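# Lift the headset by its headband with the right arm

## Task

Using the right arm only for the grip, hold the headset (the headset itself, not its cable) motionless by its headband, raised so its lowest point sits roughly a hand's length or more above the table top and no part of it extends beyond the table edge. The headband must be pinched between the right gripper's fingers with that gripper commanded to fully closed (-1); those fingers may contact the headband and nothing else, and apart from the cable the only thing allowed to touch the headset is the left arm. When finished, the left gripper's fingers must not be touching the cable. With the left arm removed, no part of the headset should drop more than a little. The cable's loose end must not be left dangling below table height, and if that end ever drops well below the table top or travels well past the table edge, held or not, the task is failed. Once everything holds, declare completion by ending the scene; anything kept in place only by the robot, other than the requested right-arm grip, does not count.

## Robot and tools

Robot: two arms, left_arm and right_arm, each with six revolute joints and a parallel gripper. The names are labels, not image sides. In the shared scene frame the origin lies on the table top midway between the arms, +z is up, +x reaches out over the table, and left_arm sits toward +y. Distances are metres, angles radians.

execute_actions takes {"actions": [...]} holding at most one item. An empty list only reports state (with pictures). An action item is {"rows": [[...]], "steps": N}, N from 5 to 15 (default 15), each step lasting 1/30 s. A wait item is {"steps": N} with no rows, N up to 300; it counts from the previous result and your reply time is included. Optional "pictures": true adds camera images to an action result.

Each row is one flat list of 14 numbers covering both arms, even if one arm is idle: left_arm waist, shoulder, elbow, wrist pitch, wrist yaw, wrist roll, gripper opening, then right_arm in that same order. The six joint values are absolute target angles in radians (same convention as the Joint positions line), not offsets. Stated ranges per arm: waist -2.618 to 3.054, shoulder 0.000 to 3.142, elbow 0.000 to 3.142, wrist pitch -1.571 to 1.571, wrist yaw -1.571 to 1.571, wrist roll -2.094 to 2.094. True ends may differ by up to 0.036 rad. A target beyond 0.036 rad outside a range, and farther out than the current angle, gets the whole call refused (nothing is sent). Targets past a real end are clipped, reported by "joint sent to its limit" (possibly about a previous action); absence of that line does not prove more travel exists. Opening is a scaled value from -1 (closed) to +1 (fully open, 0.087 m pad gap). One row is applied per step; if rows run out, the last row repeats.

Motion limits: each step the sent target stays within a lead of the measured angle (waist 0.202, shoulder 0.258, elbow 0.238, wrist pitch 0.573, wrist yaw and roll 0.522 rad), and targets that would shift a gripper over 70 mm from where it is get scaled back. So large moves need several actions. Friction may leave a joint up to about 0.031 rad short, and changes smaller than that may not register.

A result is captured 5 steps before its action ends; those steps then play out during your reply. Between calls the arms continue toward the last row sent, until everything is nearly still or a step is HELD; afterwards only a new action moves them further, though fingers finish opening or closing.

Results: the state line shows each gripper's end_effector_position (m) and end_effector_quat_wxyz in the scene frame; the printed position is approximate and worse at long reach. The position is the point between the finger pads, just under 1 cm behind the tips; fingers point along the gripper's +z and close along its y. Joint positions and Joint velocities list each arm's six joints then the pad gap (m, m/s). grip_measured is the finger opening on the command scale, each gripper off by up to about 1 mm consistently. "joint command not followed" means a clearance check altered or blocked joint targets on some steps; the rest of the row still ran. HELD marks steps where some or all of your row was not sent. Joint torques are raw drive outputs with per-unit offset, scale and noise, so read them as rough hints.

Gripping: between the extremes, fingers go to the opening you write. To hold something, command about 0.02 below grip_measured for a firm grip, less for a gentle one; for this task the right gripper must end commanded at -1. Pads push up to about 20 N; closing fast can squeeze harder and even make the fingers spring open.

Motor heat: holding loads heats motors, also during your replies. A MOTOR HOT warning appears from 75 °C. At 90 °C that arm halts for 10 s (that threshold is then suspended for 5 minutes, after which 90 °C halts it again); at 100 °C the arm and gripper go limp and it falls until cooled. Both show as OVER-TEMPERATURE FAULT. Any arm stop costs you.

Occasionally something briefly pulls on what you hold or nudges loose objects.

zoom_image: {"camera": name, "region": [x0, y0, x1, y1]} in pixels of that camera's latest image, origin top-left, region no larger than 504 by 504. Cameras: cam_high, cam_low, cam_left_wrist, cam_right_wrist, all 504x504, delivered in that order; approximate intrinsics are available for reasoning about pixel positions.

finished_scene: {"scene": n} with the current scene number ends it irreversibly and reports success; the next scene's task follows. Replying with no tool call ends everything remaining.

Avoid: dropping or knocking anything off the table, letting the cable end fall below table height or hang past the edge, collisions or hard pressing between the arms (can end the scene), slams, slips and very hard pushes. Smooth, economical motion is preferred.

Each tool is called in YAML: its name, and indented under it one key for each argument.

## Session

execute_actions:
  actions: []

Scene clock: 0.00 s of 4000.00 s.
left_arm: end_effector_position=(+0.1076, -0.0060, +0.1714) grip_measured=+0.999 end_effector_quat_wxyz=(+0.026, -0.272, +0.962, +0.004) | right_arm: end_effector_position=(+0.4809, -0.4362, +0.2540) grip_measured=+0.985 end_effector_quat_wxyz=(+0.237, -0.430, +0.710, -0.506)
Joint positions: left_arm=[-1.221  1.708  1.658 -1.519 -0.053 -1.632  0.087] | right_arm=[ 0.007  1.671  1.336 -0.174  0.69  -1.335  0.087]
Joint velocities: left_arm=[-0.007 -0.017 -0.002 -0.037  0.051 -0.037 -0.001] | right_arm=[-0.007  0.017  0.007 -0.051  0.066  0.007  0.   ]
Joint torques (N m, as the arm reports them, + toward a larger angle): no reading
Motor temperatures (°C, as the motors report them): left_arm=[23 26 27 28 24 25] | right_arm=[25 29 26 27 24 27]

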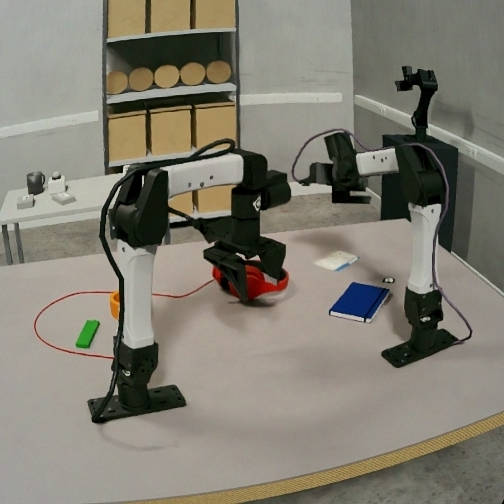

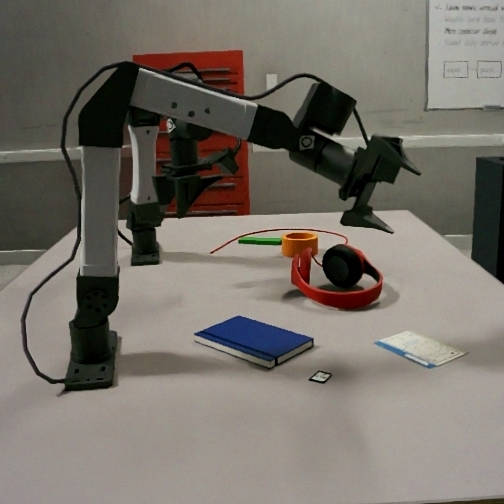

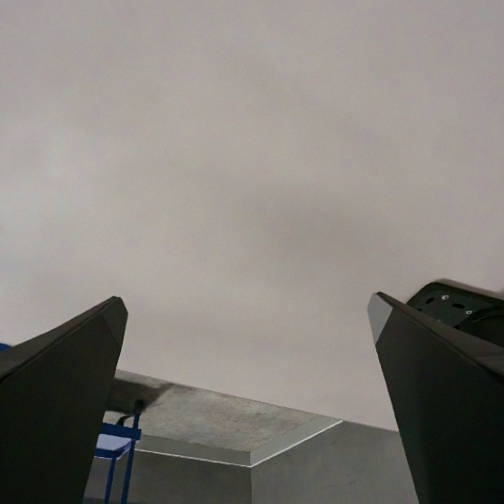

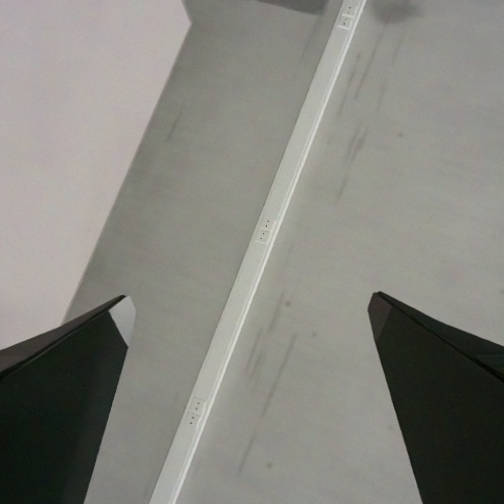

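zoom_image:
  camera: "cam_low"
  region: [200, 200, 420, 340]

zoom_image:
  camera: "cam_high"
  region: [180, 220, 320, 320]

Region (200, 200, 420, 340) of cam_low's 504x504 image, scaled by 2.291, with more detail than that image has; it fills the top 321 rows of this view, and the rest is white.

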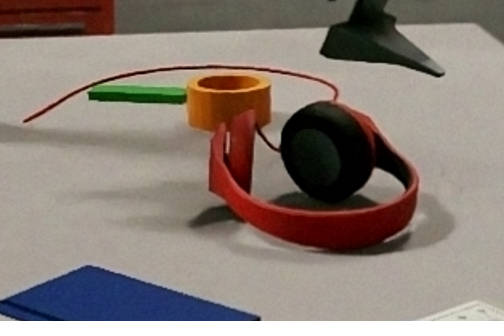

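Region (180, 220, 320, 320) of cam_high's 504x504 image, scaled by 3.600, with more detail than that image has; it fills the top 360 rows of this view, and the rest is white.

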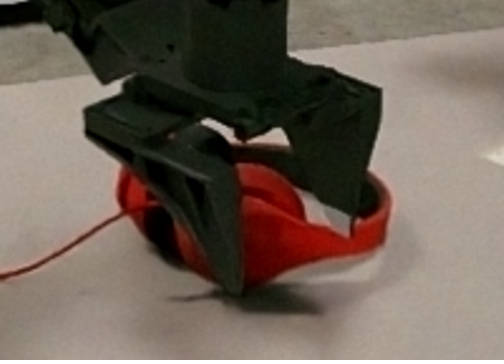

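zoom_image:
  camera: "cam_low"
  region: [40, 180, 260, 400]

zoom_image:
  camera: "cam_low"
  region: [270, 120, 440, 320]

Region (40, 180, 260, 400) of cam_low's 504x504 image, scaled by 2.291, with more detail than that image has.

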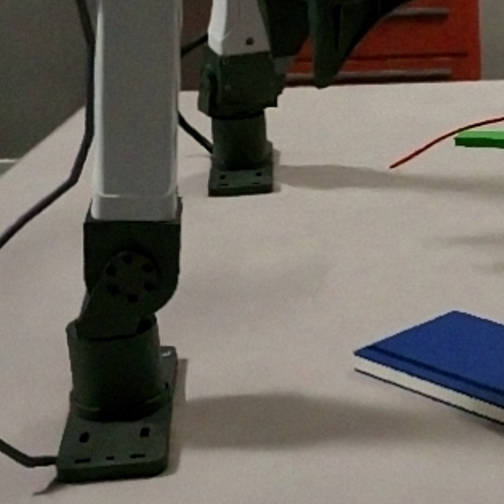

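Region (270, 120, 440, 320) of cam_low's 504x504 image, scaled by 2.520, with more detail than that image has; it fills the left 428 columns of this view, and the rest is white.

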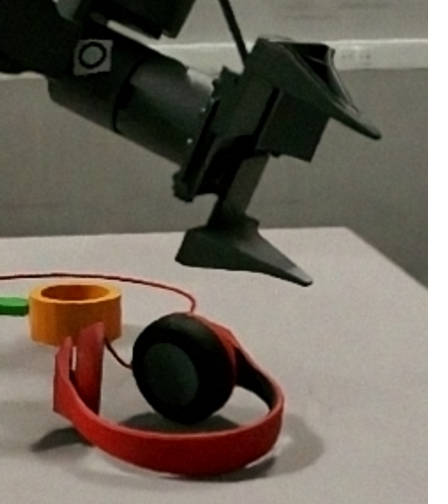

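zoom_image:
  camera: "cam_low"
  region: [280, 225, 400, 320]

zoom_image:
  camera: "cam_high"
  region: [200, 240, 300, 315]

Region (280, 225, 400, 320) of cam_low's 504x504 image, scaled by 4.200, with more detail than that image has; it fills the top 399 rows of this view, and the rest is white.

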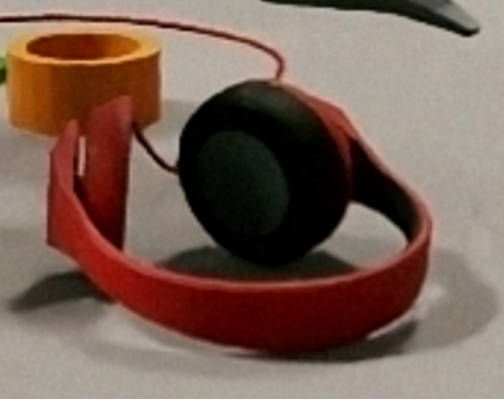

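Region (200, 240, 300, 315) of cam_high's 504x504 image, scaled by 5.040, with more detail than that image has; it fills the top 378 rows of this view, and the rest is white.

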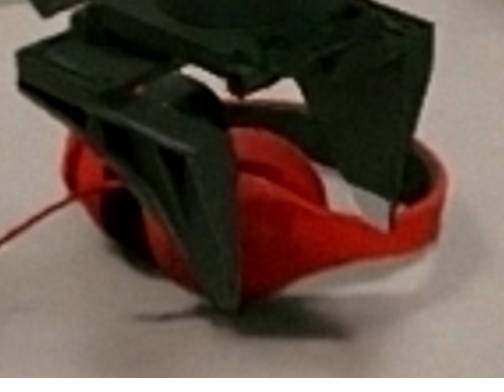

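zoom_image:
  camera: "cam_high"
  region: [70, 320, 200, 430]

zoom_image:
  camera: "cam_high"
  region: [370, 270, 480, 375]

zoom_image:
  camera: "cam_high"
  region: [290, 120, 400, 220]

Region (70, 320, 200, 430) of cam_high's 504x504 image, scaled by 3.877, with more detail than that image has; it fills the top 426 rows of this view, and the rest is white.

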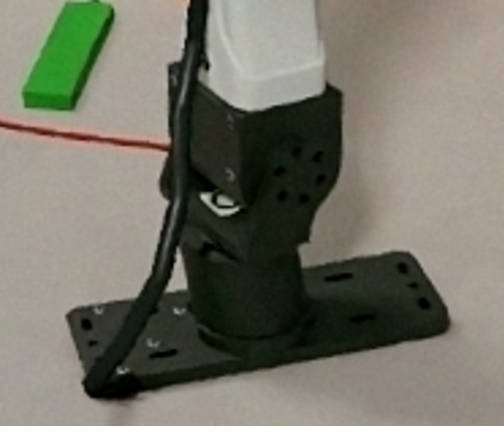

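Region (370, 270, 480, 375) of cam_high's 504x504 image, scaled by 4.582, with more detail than that image has; it fills the top 481 rows of this view, and the rest is white.

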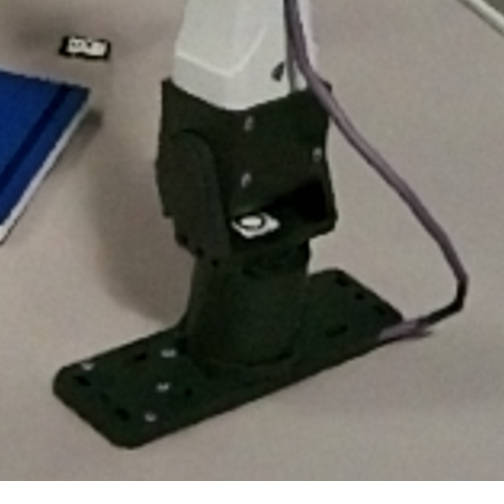

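Region (290, 120, 400, 220) of cam_high's 504x504 image, scaled by 4.582, with more detail than that image has; it fills the top 458 rows of this view, and the rest is white.

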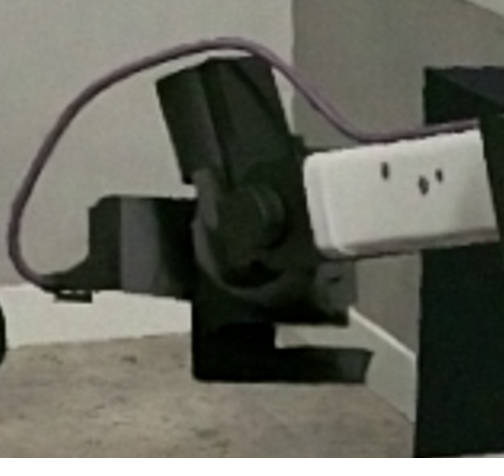

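execute_actions:
  actions:
    - {"rows": [[-1.221,1.708,1.658,-1.519,-0.053,-1.632,1,0.0072,1.671,1.3406,-0.1749,0.689,-1.3332,1],[-1.221,1.708,1.658,-1.519,-0.053,-1.632,1,0.008,1.671,1.3426,-0.1779,0.686,-1.3277,1],[-1.221,1.708,1.658,-1.519,-0.053,-1.632,1,0.0092,1.671,1.3459,-0.1826,0.681,-1.3188,1],[-1.221,1.708,1.658,-1.519,-0.053,-1.632,1,0.0108,1.671,1.3504,-0.1893,0.6741,-1.3061,1],[-1.221,1.708,1.658,-1.519,-0.053,-1.632,1,0.013,1.671,1.3563,-0.1979,0.6652,-1.29,1],[-1.221,1.708,1.658,-1.519,-0.053,-1.632,1,0.0156,1.671,1.3634,-0.2081,0.6545,-1.2707,1],[-1.221,1.708,1.658,-1.519,-0.053,-1.632,1,0.0186,1.6715,1.3717,-0.2202,0.6419,-1.2479,1],[-1.221,1.708,1.658,-1.519,-0.053,-1.632,1,0.022,1.6732,1.3812,-0.234,0.6275,-1.2218,1],[-1.221,1.708,1.658,-1.519,-0.053,-1.632,1,0.0259,1.676,1.3919,-0.2494,0.6115,-1.1928,1],[-1.221,1.708,1.658,-1.519,-0.053,-1.632,1,0.0302,1.6799,1.4037,-0.2664,0.5938,-1.1608,1],[-1.221,1.708,1.658,-1.519,-0.053,-1.632,1,0.0348,1.6848,1.4165,-0.2848,0.5747,-1.1261,1],[-1.221,1.708,1.658,-1.519,-0.053,-1.632,1,0.0397,1.6909,1.4306,-0.3047,0.554,-1.0887,1],[-1.221,1.708,1.658,-1.519,-0.053,-1.632,1,0.0451,1.698,1.4455,-0.3258,0.532,-1.0488,1],[-1.221,1.708,1.658,-1.519,-0.053,-1.632,1,0.0506,1.7061,1.4614,-0.3481,0.5088,-1.0068,1],[-1.221,1.708,1.658,-1.519,-0.053,-1.632,1,0.0565,1.7152,1.4782,-0.3715,0.4845,-0.9628,1]], "steps": 15}
  pictures: false

execute_actions:
  actions:
    - {"rows": [[-1.221,1.708,1.658,-1.519,-0.053,-1.632,1,0.0626,1.7252,1.4959,-0.3958,0.4592,-0.9169,1],[-1.221,1.708,1.658,-1.519,-0.053,-1.632,1,0.0689,1.7362,1.5143,-0.421,0.433,-0.8694,1],[-1.221,1.708,1.658,-1.519,-0.053,-1.632,1,0.0754,1.7481,1.5335,-0.4469,0.406,-0.8206,1],[-1.221,1.708,1.658,-1.519,-0.053,-1.632,1,0.082,1.7608,1.5533,-0.4734,0.3785,-0.7707,1],[-1.221,1.708,1.658,-1.519,-0.053,-1.632,1,0.0888,1.7744,1.5737,-0.5004,0.3503,-0.7197,1],[-1.221,1.708,1.658,-1.519,-0.053,-1.632,1,0.0956,1.7887,1.5946,-0.5277,0.322,-0.6684,1],[-1.221,1.708,1.658,-1.519,-0.053,-1.632,1,0.1026,1.8037,1.616,-0.5553,0.2933,-0.6164,1],[-1.221,1.708,1.658,-1.519,-0.053,-1.632,1,0.1094,1.8194,1.6378,-0.5827,0.2647,-0.5646,1],[-1.221,1.708,1.658,-1.519,-0.053,-1.632,1,0.1164,1.8358,1.6598,-0.6103,0.236,-0.5126,1],[-1.221,1.708,1.658,-1.519,-0.053,-1.632,1,0.1232,1.8526,1.6821,-0.6376,0.2077,-0.4613,1],[-1.221,1.708,1.658,-1.519,-0.053,-1.632,1,0.13,1.87,1.7045,-0.6646,0.1795,-0.4103,1],[-1.221,1.708,1.658,-1.519,-0.053,-1.632,1,0.1366,1.8878,1.727,-0.6911,0.152,-0.3604,1],[-1.221,1.708,1.658,-1.519,-0.053,-1.632,1,0.1431,1.906,1.7495,-0.717,0.125,-0.3116,1],[-1.221,1.708,1.658,-1.519,-0.053,-1.632,1,0.1494,1.9245,1.7719,-0.7422,0.0988,-0.2641,1],[-1.221,1.708,1.658,-1.519,-0.053,-1.632,1,0.1555,1.9433,1.7942,-0.7665,0.0735,-0.2183,1]], "steps": 15}
  pictures: false

execute_actions:
  actions:
    - {"rows": [[-1.221,1.708,1.658,-1.519,-0.053,-1.632,1,0.1614,1.9623,1.8162,-0.7899,0.0492,-0.1742,1],[-1.221,1.708,1.658,-1.519,-0.053,-1.632,1,0.1669,1.9813,1.838,-0.8122,0.026,-0.1322,1],[-1.221,1.708,1.658,-1.519,-0.053,-1.632,1,0.1723,2.0005,1.8594,-0.8333,0.004,-0.0923,1],[-1.221,1.708,1.658,-1.519,-0.053,-1.632,1,0.1772,2.0197,1.8803,-0.8532,-0.0167,-0.0549,1],[-1.221,1.708,1.658,-1.519,-0.053,-1.632,1,0.1818,2.0387,1.9007,-0.8716,-0.0358,-0.0202,1],[-1.221,1.708,1.658,-1.519,-0.053,-1.632,1,0.1861,2.0577,1.9205,-0.8886,-0.0535,0.0118,1],[-1.221,1.708,1.658,-1.519,-0.053,-1.632,1,0.19,2.0765,1.9397,-0.904,-0.0695,0.0408,1],[-1.221,1.708,1.658,-1.519,-0.053,-1.632,1,0.1934,2.095,1.9581,-0.9178,-0.0839,0.0669,1],[-1.221,1.708,1.658,-1.519,-0.053,-1.632,1,0.1964,2.1132,1.9758,-0.9299,-0.0965,0.0897,1],[-1.221,1.708,1.658,-1.519,-0.053,-1.632,1,0.199,2.131,1.9926,-0.9401,-0.1072,0.109,1],[-1.221,1.708,1.658,-1.519,-0.053,-1.632,1,0.2012,2.1484,2.0085,-0.9487,-0.1161,0.1251,0.965],[-1.221,1.708,1.658,-1.519,-0.053,-1.632,1,0.2028,2.1653,2.0234,-0.9554,-0.123,0.1378,0.93],[-1.221,1.708,1.658,-1.519,-0.053,-1.632,1,0.204,2.1816,2.0375,-0.9601,-0.128,0.1467,0.895],[-1.221,1.708,1.658,-1.519,-0.053,-1.632,1,0.2048,2.1973,2.0503,-0.9631,-0.131,0.1522,0.86],[-1.221,1.708,1.658,-1.519,-0.053,-1.632,1,0.205,2.2123,2.0621,-0.964,-0.132,0.154,0.825]], "steps": 15}
  pictures: true

execute_actions:
  actions:
    - {"rows": [[-1.221,1.708,1.658,-1.519,-0.053,-1.632,1,0.205,2.2266,2.0728,-0.964,-0.132,0.154,0.79],[-1.221,1.708,1.658,-1.519,-0.053,-1.632,1,0.205,2.2402,2.0823,-0.964,-0.132,0.154,0.755],[-1.221,1.708,1.658,-1.519,-0.053,-1.632,1,0.205,2.2529,2.0906,-0.964,-0.132,0.154,0.72],[-1.221,1.708,1.658,-1.519,-0.053,-1.632,1,0.205,2.2648,2.0977,-0.964,-0.132,0.154,0.685],[-1.221,1.708,1.658,-1.519,-0.053,-1.632,1,0.205,2.2758,2.1036,-0.964,-0.132,0.154,0.65],[-1.221,1.708,1.658,-1.519,-0.053,-1.632,1,0.205,2.2858,2.1081,-0.964,-0.132,0.154,0.615],[-1.221,1.708,1.658,-1.519,-0.053,-1.632,1,0.205,2.2949,2.1114,-0.964,-0.132,0.154,0.58],[-1.221,1.708,1.658,-1.519,-0.053,-1.632,1,0.205,2.303,2.1134,-0.964,-0.132,0.154,0.545],[-1.221,1.708,1.658,-1.519,-0.053,-1.632,1,0.205,2.3101,2.114,-0.964,-0.132,0.154,0.51],[-1.221,1.708,1.658,-1.519,-0.053,-1.632,1,0.205,2.3162,2.114,-0.964,-0.132,0.154,0.475],[-1.221,1.708,1.658,-1.519,-0.053,-1.632,1,0.205,2.3211,2.114,-0.964,-0.132,0.154,0.44],[-1.221,1.708,1.658,-1.519,-0.053,-1.632,1,0.205,2.325,2.114,-0.964,-0.132,0.154,0.405],[-1.221,1.708,1.658,-1.519,-0.053,-1.632,1,0.205,2.3278,2.114,-0.964,-0.132,0.154,0.37],[-1.221,1.708,1.658,-1.519,-0.053,-1.632,1,0.205,2.3295,2.114,-0.964,-0.132,0.154,0.335],[-1.221,1.708,1.658,-1.519,-0.053,-1.632,1,0.205,2.33,2.114,-0.964,-0.132,0.154,0.3]], "steps": 15}
  pictures: false

execute_actions:
  actions:
    - {"steps": 16}
  pictures: true

Scene clock: 16.33 s of 4000.00 s.
left_arm: end_effector_position=(+0.1076, -0.0060, +0.1714) grip_measured=+0.999 end_effector_quat_wxyz=(+0.026, -0.272, +0.962, +0.004) | right_arm: end_effector_position=(+0.4812, -0.4299, +0.2494) grip_measured=+0.985 end_effector_quat_wxyz=(+0.257, -0.420, +0.727, -0.479)
Joint positions: left_arm=[-1.221  1.708  1.658 -1.519 -0.053 -1.632  0.087] | right_arm=[ 0.009  1.671  1.359 -0.226  0.651 -1.255  0.087]
Joint velocities: left_arm=[ 0.002 -0.017 -0.022  0.022 -0.022 -0.037  0.   ] | right_arm=[ 0.056  0.002  0.3   -0.33  -0.286  0.564  0.   ]
Joint torques (N m, as the arm reports them, + toward a larger angle): left_arm=[ 0.65 -7.75  8.04  0.31 -0.15 -0.03] | right_arm=[ 1.16 -7.77  9.03  2.38  0.04  0.14]
Motor temperatures (°C, as the motors report them): left_arm=[23 28 29 28 24 25] | right_arm=[25 33 28 30 24 27]
Steps of this call (steps 1 to 90: nothing new was sent; then 13.00 s passed at rest; steps 91 to 100: the first 10 steps of this action). Readings (joint positions):
91: left_arm=[-1.221 1.708 1.658 -1.519 -0.053 -1.632] | right_arm=[0.007 1.671 1.336 -0.174 0.690 -1.335]
92: left_arm=[-1.221 1.708 1.658 -1.519 -0.053 -1.632] | right_arm=[0.007 1.671 1.336 -0.174 0.690 -1.335]
94: left_arm=[-1.221 1.708 1.658 -1.519 -0.053 -1.632] | right_arm=[0.007 1.671 1.336 -0.178 0.689 -1.330]
98: left_arm=[-1.221 1.708 1.658 -1.519 -0.053 -1.632] | right_arm=[0.007 1.671 1.342 -0.203 0.670 -1.291]
100: the state above

Scene clock: 16.83 s of 4000.00 s.
left_arm: end_effector_position=(+0.1076, -0.0060, +0.1714) grip_measured=+0.999 end_effector_quat_wxyz=(+0.026, -0.272, +0.962, +0.004) | right_arm: end_effector_position=(+0.5045, -0.3239, +0.2063) grip_measured=+0.985 end_effector_quat_wxyz=(+0.370, -0.344, +0.831, -0.232)
Joint positions: left_arm=[-1.221  1.708  1.658 -1.519 -0.053 -1.632  0.087] | right_arm=[ 0.1    1.816  1.626 -0.523  0.333 -0.676  0.087]
Joint velocities: left_arm=[-0.012 -0.012 -0.007 -0.022  0.051 -0.007 -0.   ] | right_arm=[ 0.212  0.476  0.608 -0.828 -0.813  1.458  0.001]
Joint torques (N m, as the arm reports them, + toward a larger angle): left_arm=[ 0.66 -7.75  8.04  0.31 -0.15 -0.03] | right_arm=[ 0.83 -9.29  8.34  2.2   0.07  0.14]
Motor temperatures (°C, as the motors report them): left_arm=[23 28 29 28 24 25] | right_arm=[25 33 28 30 24 27]
Steps of this call (steps 1 to 5: the last 5 steps of your previous action; steps 6 to 15: the first 10 steps of this action). Readings (joint positions):
6: left_arm=[-1.221 1.708 1.658 -1.519 -0.053 -1.632] | right_arm=[0.040 1.696 1.449 -0.312 0.556 -1.078]
7: left_arm=[-1.221 1.708 1.658 -1.519 -0.053 -1.632] | right_arm=[0.046 1.705 1.467 -0.331 0.535 -1.040]
9: left_arm=[-1.221 1.708 1.658 -1.519 -0.053 -1.632] | right_arm=[0.059 1.727 1.504 -0.373 0.489 -0.957]
13: left_arm=[-1.221 1.708 1.658 -1.519 -0.053 -1.632] | right_arm=[0.086 1.783 1.583 -0.470 0.387 -0.774]
15: the state above

Scene clock: 17.33 s of 4000.00 s.
left_arm: end_effector_position=(+0.1076, -0.0060, +0.1714) grip_measured=+0.999 end_effector_quat_wxyz=(+0.026, -0.272, +0.962, +0.004) | right_arm: end_effector_position=(+0.4775, -0.1986, +0.1305) grip_measured=+0.985 end_effector_quat_wxyz=(+0.266, -0.181, +0.945, +0.057)
Joint positions: left_arm=[-1.221  1.708  1.658 -1.519 -0.053 -1.632  0.087] | right_arm=[ 0.185  2.093  1.942 -0.868 -0.029 -0.024  0.087]
Joint velocities: left_arm=[-0.017 -0.012  0.002 -0.051  0.051 -0.022 -0.001] | right_arm=[ 0.095  0.52   0.501 -0.52  -0.549  0.886  0.001]
Joint torques (N m, as the arm reports them, + toward a larger angle): left_arm=[ 0.65 -7.74  8.05  0.31 -0.15 -0.03] | right_arm=[  0.68 -11.59   7.96   1.75   0.01   0.09]
Motor temperatures (°C, as the motors report them): left_arm=[23 28 29 28 24 25] | right_arm=[25 33 28 30 24 27]
Steps of this call (steps 1 to 5: the last 5 steps of your previous action; steps 6 to 15: the first 10 steps of this action). Readings (joint positions):
6: left_arm=[-1.221 1.708 1.658 -1.519 -0.053 -1.632] | right_arm=[0.140 1.922 1.759 -0.679 0.169 -0.382]
7: left_arm=[-1.221 1.708 1.658 -1.519 -0.053 -1.632] | right_arm=[0.146 1.941 1.781 -0.704 0.144 -0.335]
9: left_arm=[-1.221 1.708 1.658 -1.519 -0.053 -1.632] | right_arm=[0.158 1.979 1.825 -0.751 0.094 -0.245]
13: left_arm=[-1.221 1.708 1.658 -1.519 -0.053 -1.632] | right_arm=[0.177 2.055 1.906 -0.834 0.007 -0.088]
15: the state above

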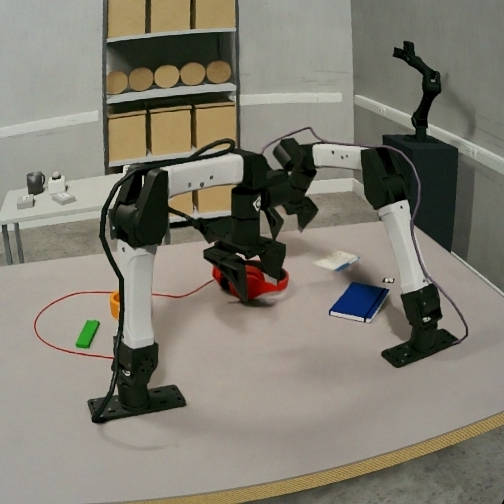

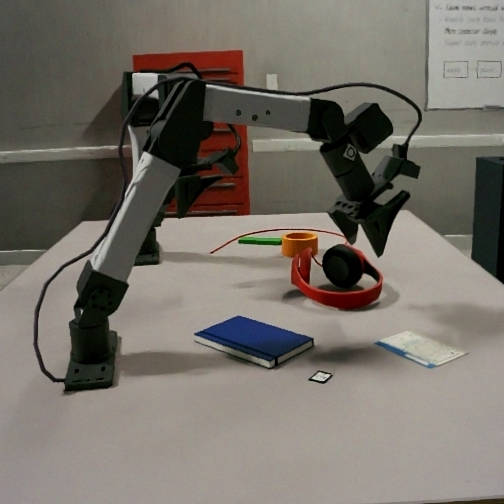

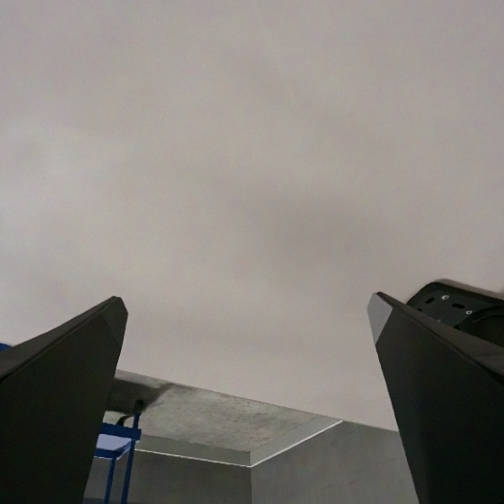

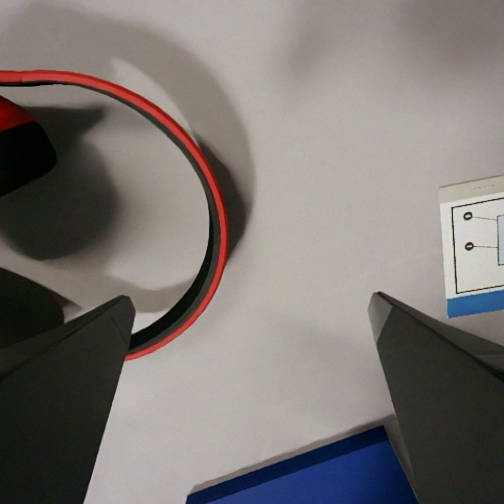

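Scene clock: 17.83 s of 4000.00 s.
left_arm: end_effector_position=(+0.1076, -0.0060, +0.1714) grip_measured=+0.999 end_effector_quat_wxyz=(+0.026, -0.272, +0.962, +0.004) | right_arm: end_effector_position=(+0.4762, -0.1684, +0.0743) grip_measured=+0.493 end_effector_quat_wxyz=(+0.180, -0.117, +0.971, +0.107)
Joint positions: left_arm=[-1.221  1.708  1.658 -1.519 -0.053 -1.632  0.087] | right_arm=[ 0.196  2.3    2.09  -0.956 -0.12   0.143  0.065]
Joint velocities: left_arm=[ 0.002  0.012 -0.012 -0.051 -0.066 -0.007 -0.001] | right_arm=[-0.012  0.227  0.027 -0.081 -0.022  0.081 -0.031]
Joint torques (N m, as the arm reports them, + toward a larger angle): left_arm=[ 0.66 -7.75  8.04  0.31 -0.15 -0.03] | right_arm=[  0.57 -13.07   8.17   1.4   -0.1    0.06]
Motor temperatures (°C, as the motors report them): left_arm=[23 28 29 28 24 25] | right_arm=[25 33 28 30 24 27]
Steps of this call (steps 1 to 5: the last 5 steps of your previous action; steps 6 to 15: the first 10 steps of this action). Readings (joint positions):
6: left_arm=[-1.221 1.708 1.658 -1.519 -0.053 -1.632] | right_arm=[0.196 2.196 2.031 -0.934 -0.097 0.099]
7: left_arm=[-1.221 1.708 1.658 -1.519 -0.053 -1.632] | right_arm=[0.196 2.211 2.042 -0.940 -0.103 0.109]
9: left_arm=[-1.221 1.708 1.658 -1.519 -0.053 -1.632] | right_arm=[0.196 2.239 2.061 -0.947 -0.110 0.124]
13: left_arm=[-1.221 1.708 1.658 -1.519 -0.053 -1.632] | right_arm=[0.196 2.283 2.085 -0.954 -0.118 0.140]
15: the state above

Scene clock: 18.37 s of 4000.00 s.
left_arm: end_effector_position=(+0.1076, -0.0060, +0.1714) grip_measured=+0.999 end_effector_quat_wxyz=(+0.026, -0.272, +0.962, +0.004) | right_arm: end_effector_position=(+0.4731, -0.1687, +0.0597) grip_measured=+0.300 end_effector_quat_wxyz=(+0.162, -0.113, +0.975, +0.104)
Joint positions: left_arm=[-1.221  1.708  1.658 -1.519 -0.053 -1.632  0.087] | right_arm=[ 0.196  2.329  2.09  -0.963 -0.123  0.15   0.057]
Joint velocities: left_arm=[ 0.007  0.007 -0.007 -0.007  0.037 -0.007 -0.001] | right_arm=[ 0.002 -0.007  0.002 -0.037 -0.051  0.007  0.   ]
Joint torques (N m, as the arm reports them, + toward a larger angle): left_arm=[ 0.65 -7.76  8.04  0.31 -0.15 -0.04] | right_arm=[  0.72 -13.68   8.05   1.32  -0.04   0.08]
Motor temperatures (°C, as the motors report them): left_arm=[23 29 29 28 24 25] | right_arm=[25 33 28 30 24 27]
Kept back: nothing.
Steps of this call (steps 1 to 5: the last 5 steps of your previous action; steps 6 to 16: the robot went on to your last target). Readings (joint positions):
1: left_arm=[-1.221 1.708 1.658 -1.519 -0.053 -1.632] | right_arm=[0.196 2.306 2.090 -0.956 -0.120 0.145]
2: left_arm=[-1.221 1.708 1.658 -1.519 -0.053 -1.632] | right_arm=[0.196 2.313 2.090 -0.958 -0.121 0.146]
4: left_arm=[-1.221 1.708 1.658 -1.519 -0.053 -1.632] | right_arm=[0.196 2.323 2.090 -0.960 -0.122 0.147]
8: left_arm=[-1.221 1.708 1.658 -1.519 -0.053 -1.632] | right_arm=[0.196 2.329 2.090 -0.963 -0.122 0.149]
16: the state above

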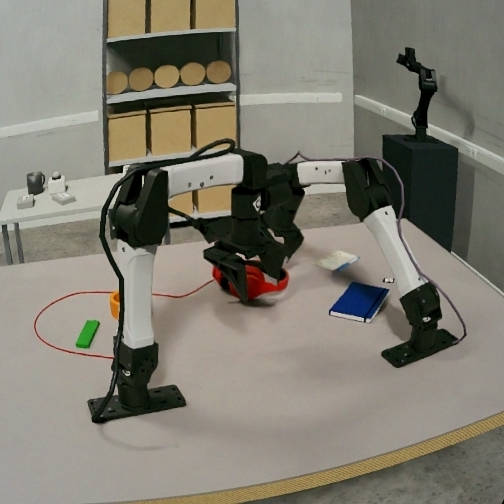

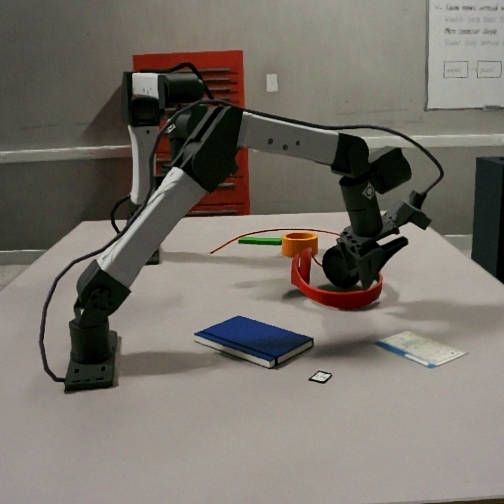

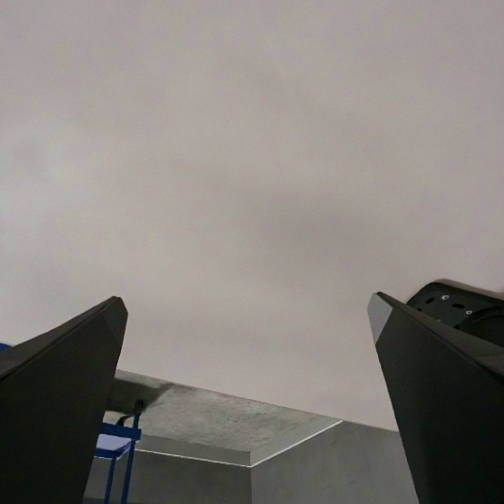

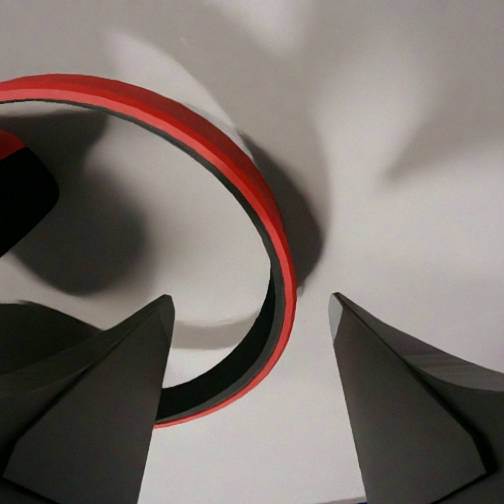

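zoom_image:
  camera: "cam_right_wrist"
  region: [150, 150, 400, 440]

zoom_image:
  camera: "cam_low"
  region: [280, 200, 420, 320]

Region (150, 150, 400, 440) of cam_right_wrist's 504x504 image, scaled by 1.738, with more detail than that image has; it fills the left 434 columns of this view, and the rest is white.

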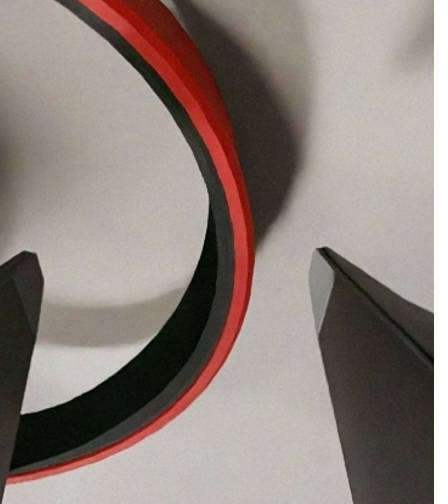

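Region (280, 200, 420, 320) of cam_low's 504x504 image, scaled by 3.600, with more detail than that image has; it fills the top 432 rows of this view, and the rest is white.

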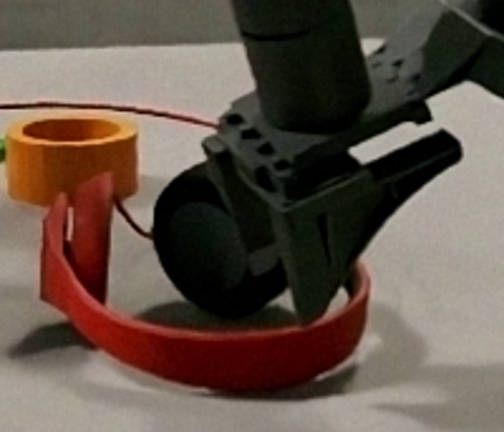

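zoom_image:
  camera: "cam_right_wrist"
  region: [0, 50, 310, 360]

Region (0, 50, 310, 360) of cam_right_wrist's 504x504 image, scaled by 1.626, with more detail than that image has.

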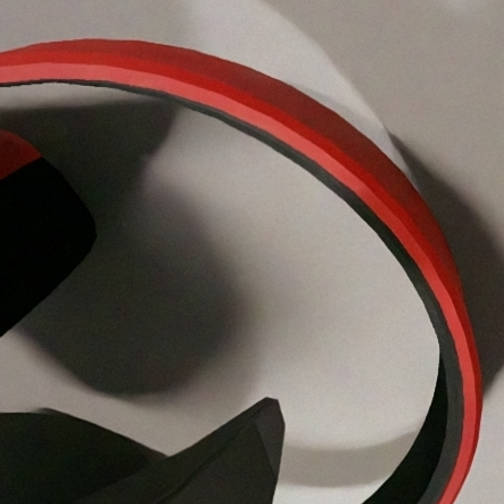

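zoom_image:
  camera: "cam_low"
  region: [335, 255, 395, 315]

Region (335, 255, 395, 315) of cam_low's 504x504 image, scaled by 8.400, with more detail than that image has.

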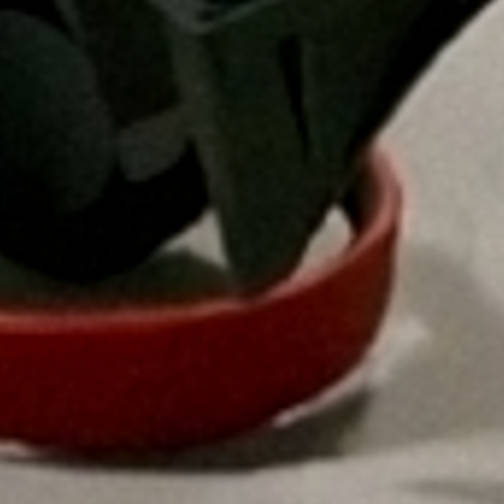

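execute_actions:
  actions: []

Scene clock: 31.60 s of 4000.00 s.
left_arm: end_effector_position=(+0.1076, -0.0060, +0.1714) grip_measured=+0.999 end_effector_quat_wxyz=(+0.026, -0.272, +0.962, +0.004) | right_arm: end_effector_position=(+0.4731, -0.1686, +0.0598) grip_measured=+0.300 end_effector_quat_wxyz=(+0.162, -0.113, +0.975, +0.104)
Joint positions: left_arm=[-1.221  1.708  1.658 -1.519 -0.053 -1.632  0.087] | right_arm=[ 0.196  2.329  2.09  -0.963 -0.123  0.15   0.057]
Joint velocities: left_arm=[-0.002  0.007 -0.007 -0.051  0.022 -0.037  0.001] | right_arm=[ 0.007  0.022  0.022  0.051  0.007  0.022 -0.   ]
Joint torques (N m, as the arm reports them, + toward a larger angle): left_arm=[ 0.65 -7.75  8.05  0.31 -0.15 -0.03] | right_arm=[  0.53 -13.67   8.16   1.32  -0.09   0.06]
Motor temperatures (°C, as the motors report them): left_arm=[23 30 29 28 24 25] | right_arm=[25 40 30 29 24 27]
Kept back: nothing.
Steps of this call (steps 1 to 15: the robot went on to your last target; steps 16 to 90: nothing new was sent; then 10.23 s passed at rest). Readings (joint positions):
1: left_arm=[-1.221 1.708 1.658 -1.519 -0.053 -1.632] | right_arm=[0.196 2.329 2.090 -0.963 -0.123 0.150]
2: left_arm=[-1.221 1.708 1.658 -1.519 -0.053 -1.632] | right_arm=[0.196 2.329 2.090 -0.963 -0.123 0.150]
4: left_arm=[-1.221 1.708 1.658 -1.519 -0.053 -1.632] | right_arm=[0.196 2.329 2.090 -0.963 -0.123 0.150]
8: left_arm=[-1.221 1.708 1.658 -1.519 -0.053 -1.632] | right_arm=[0.196 2.329 2.090 -0.963 -0.123 0.150]
90: the state above
All arms were judged still, so your last target was given up. Only a new action makes them travel on or press farther. Fingers that are still opening or closing keep moving.

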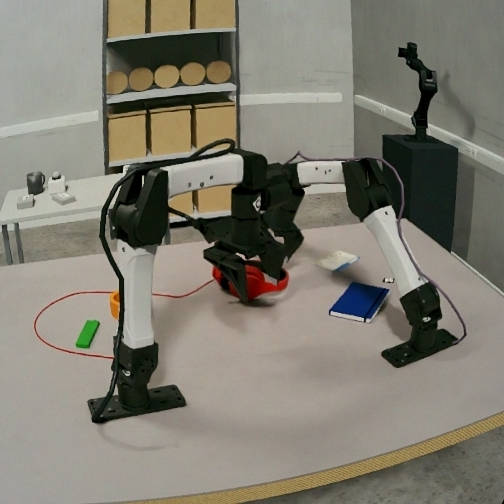

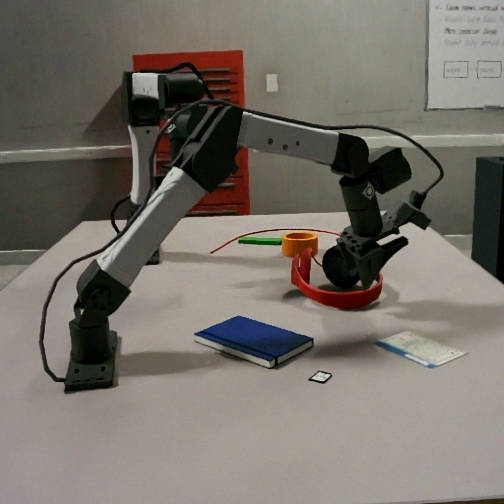

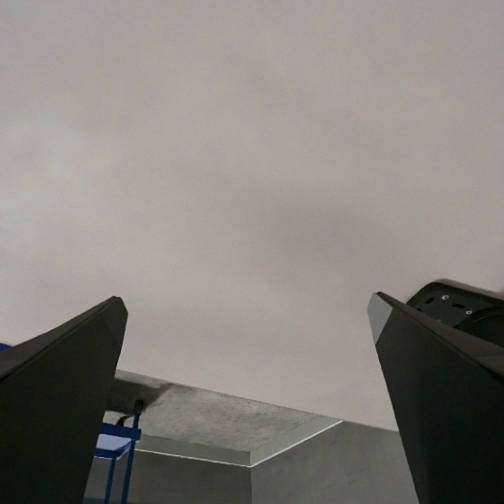

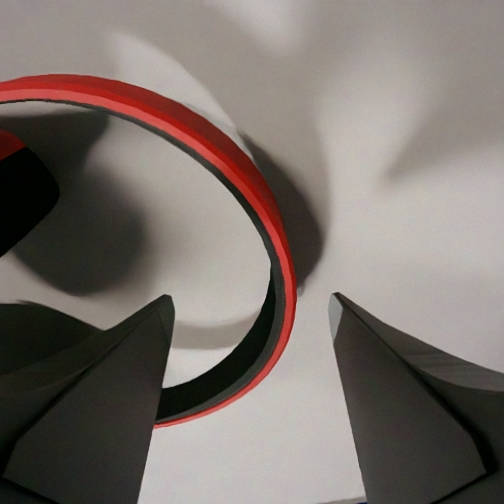

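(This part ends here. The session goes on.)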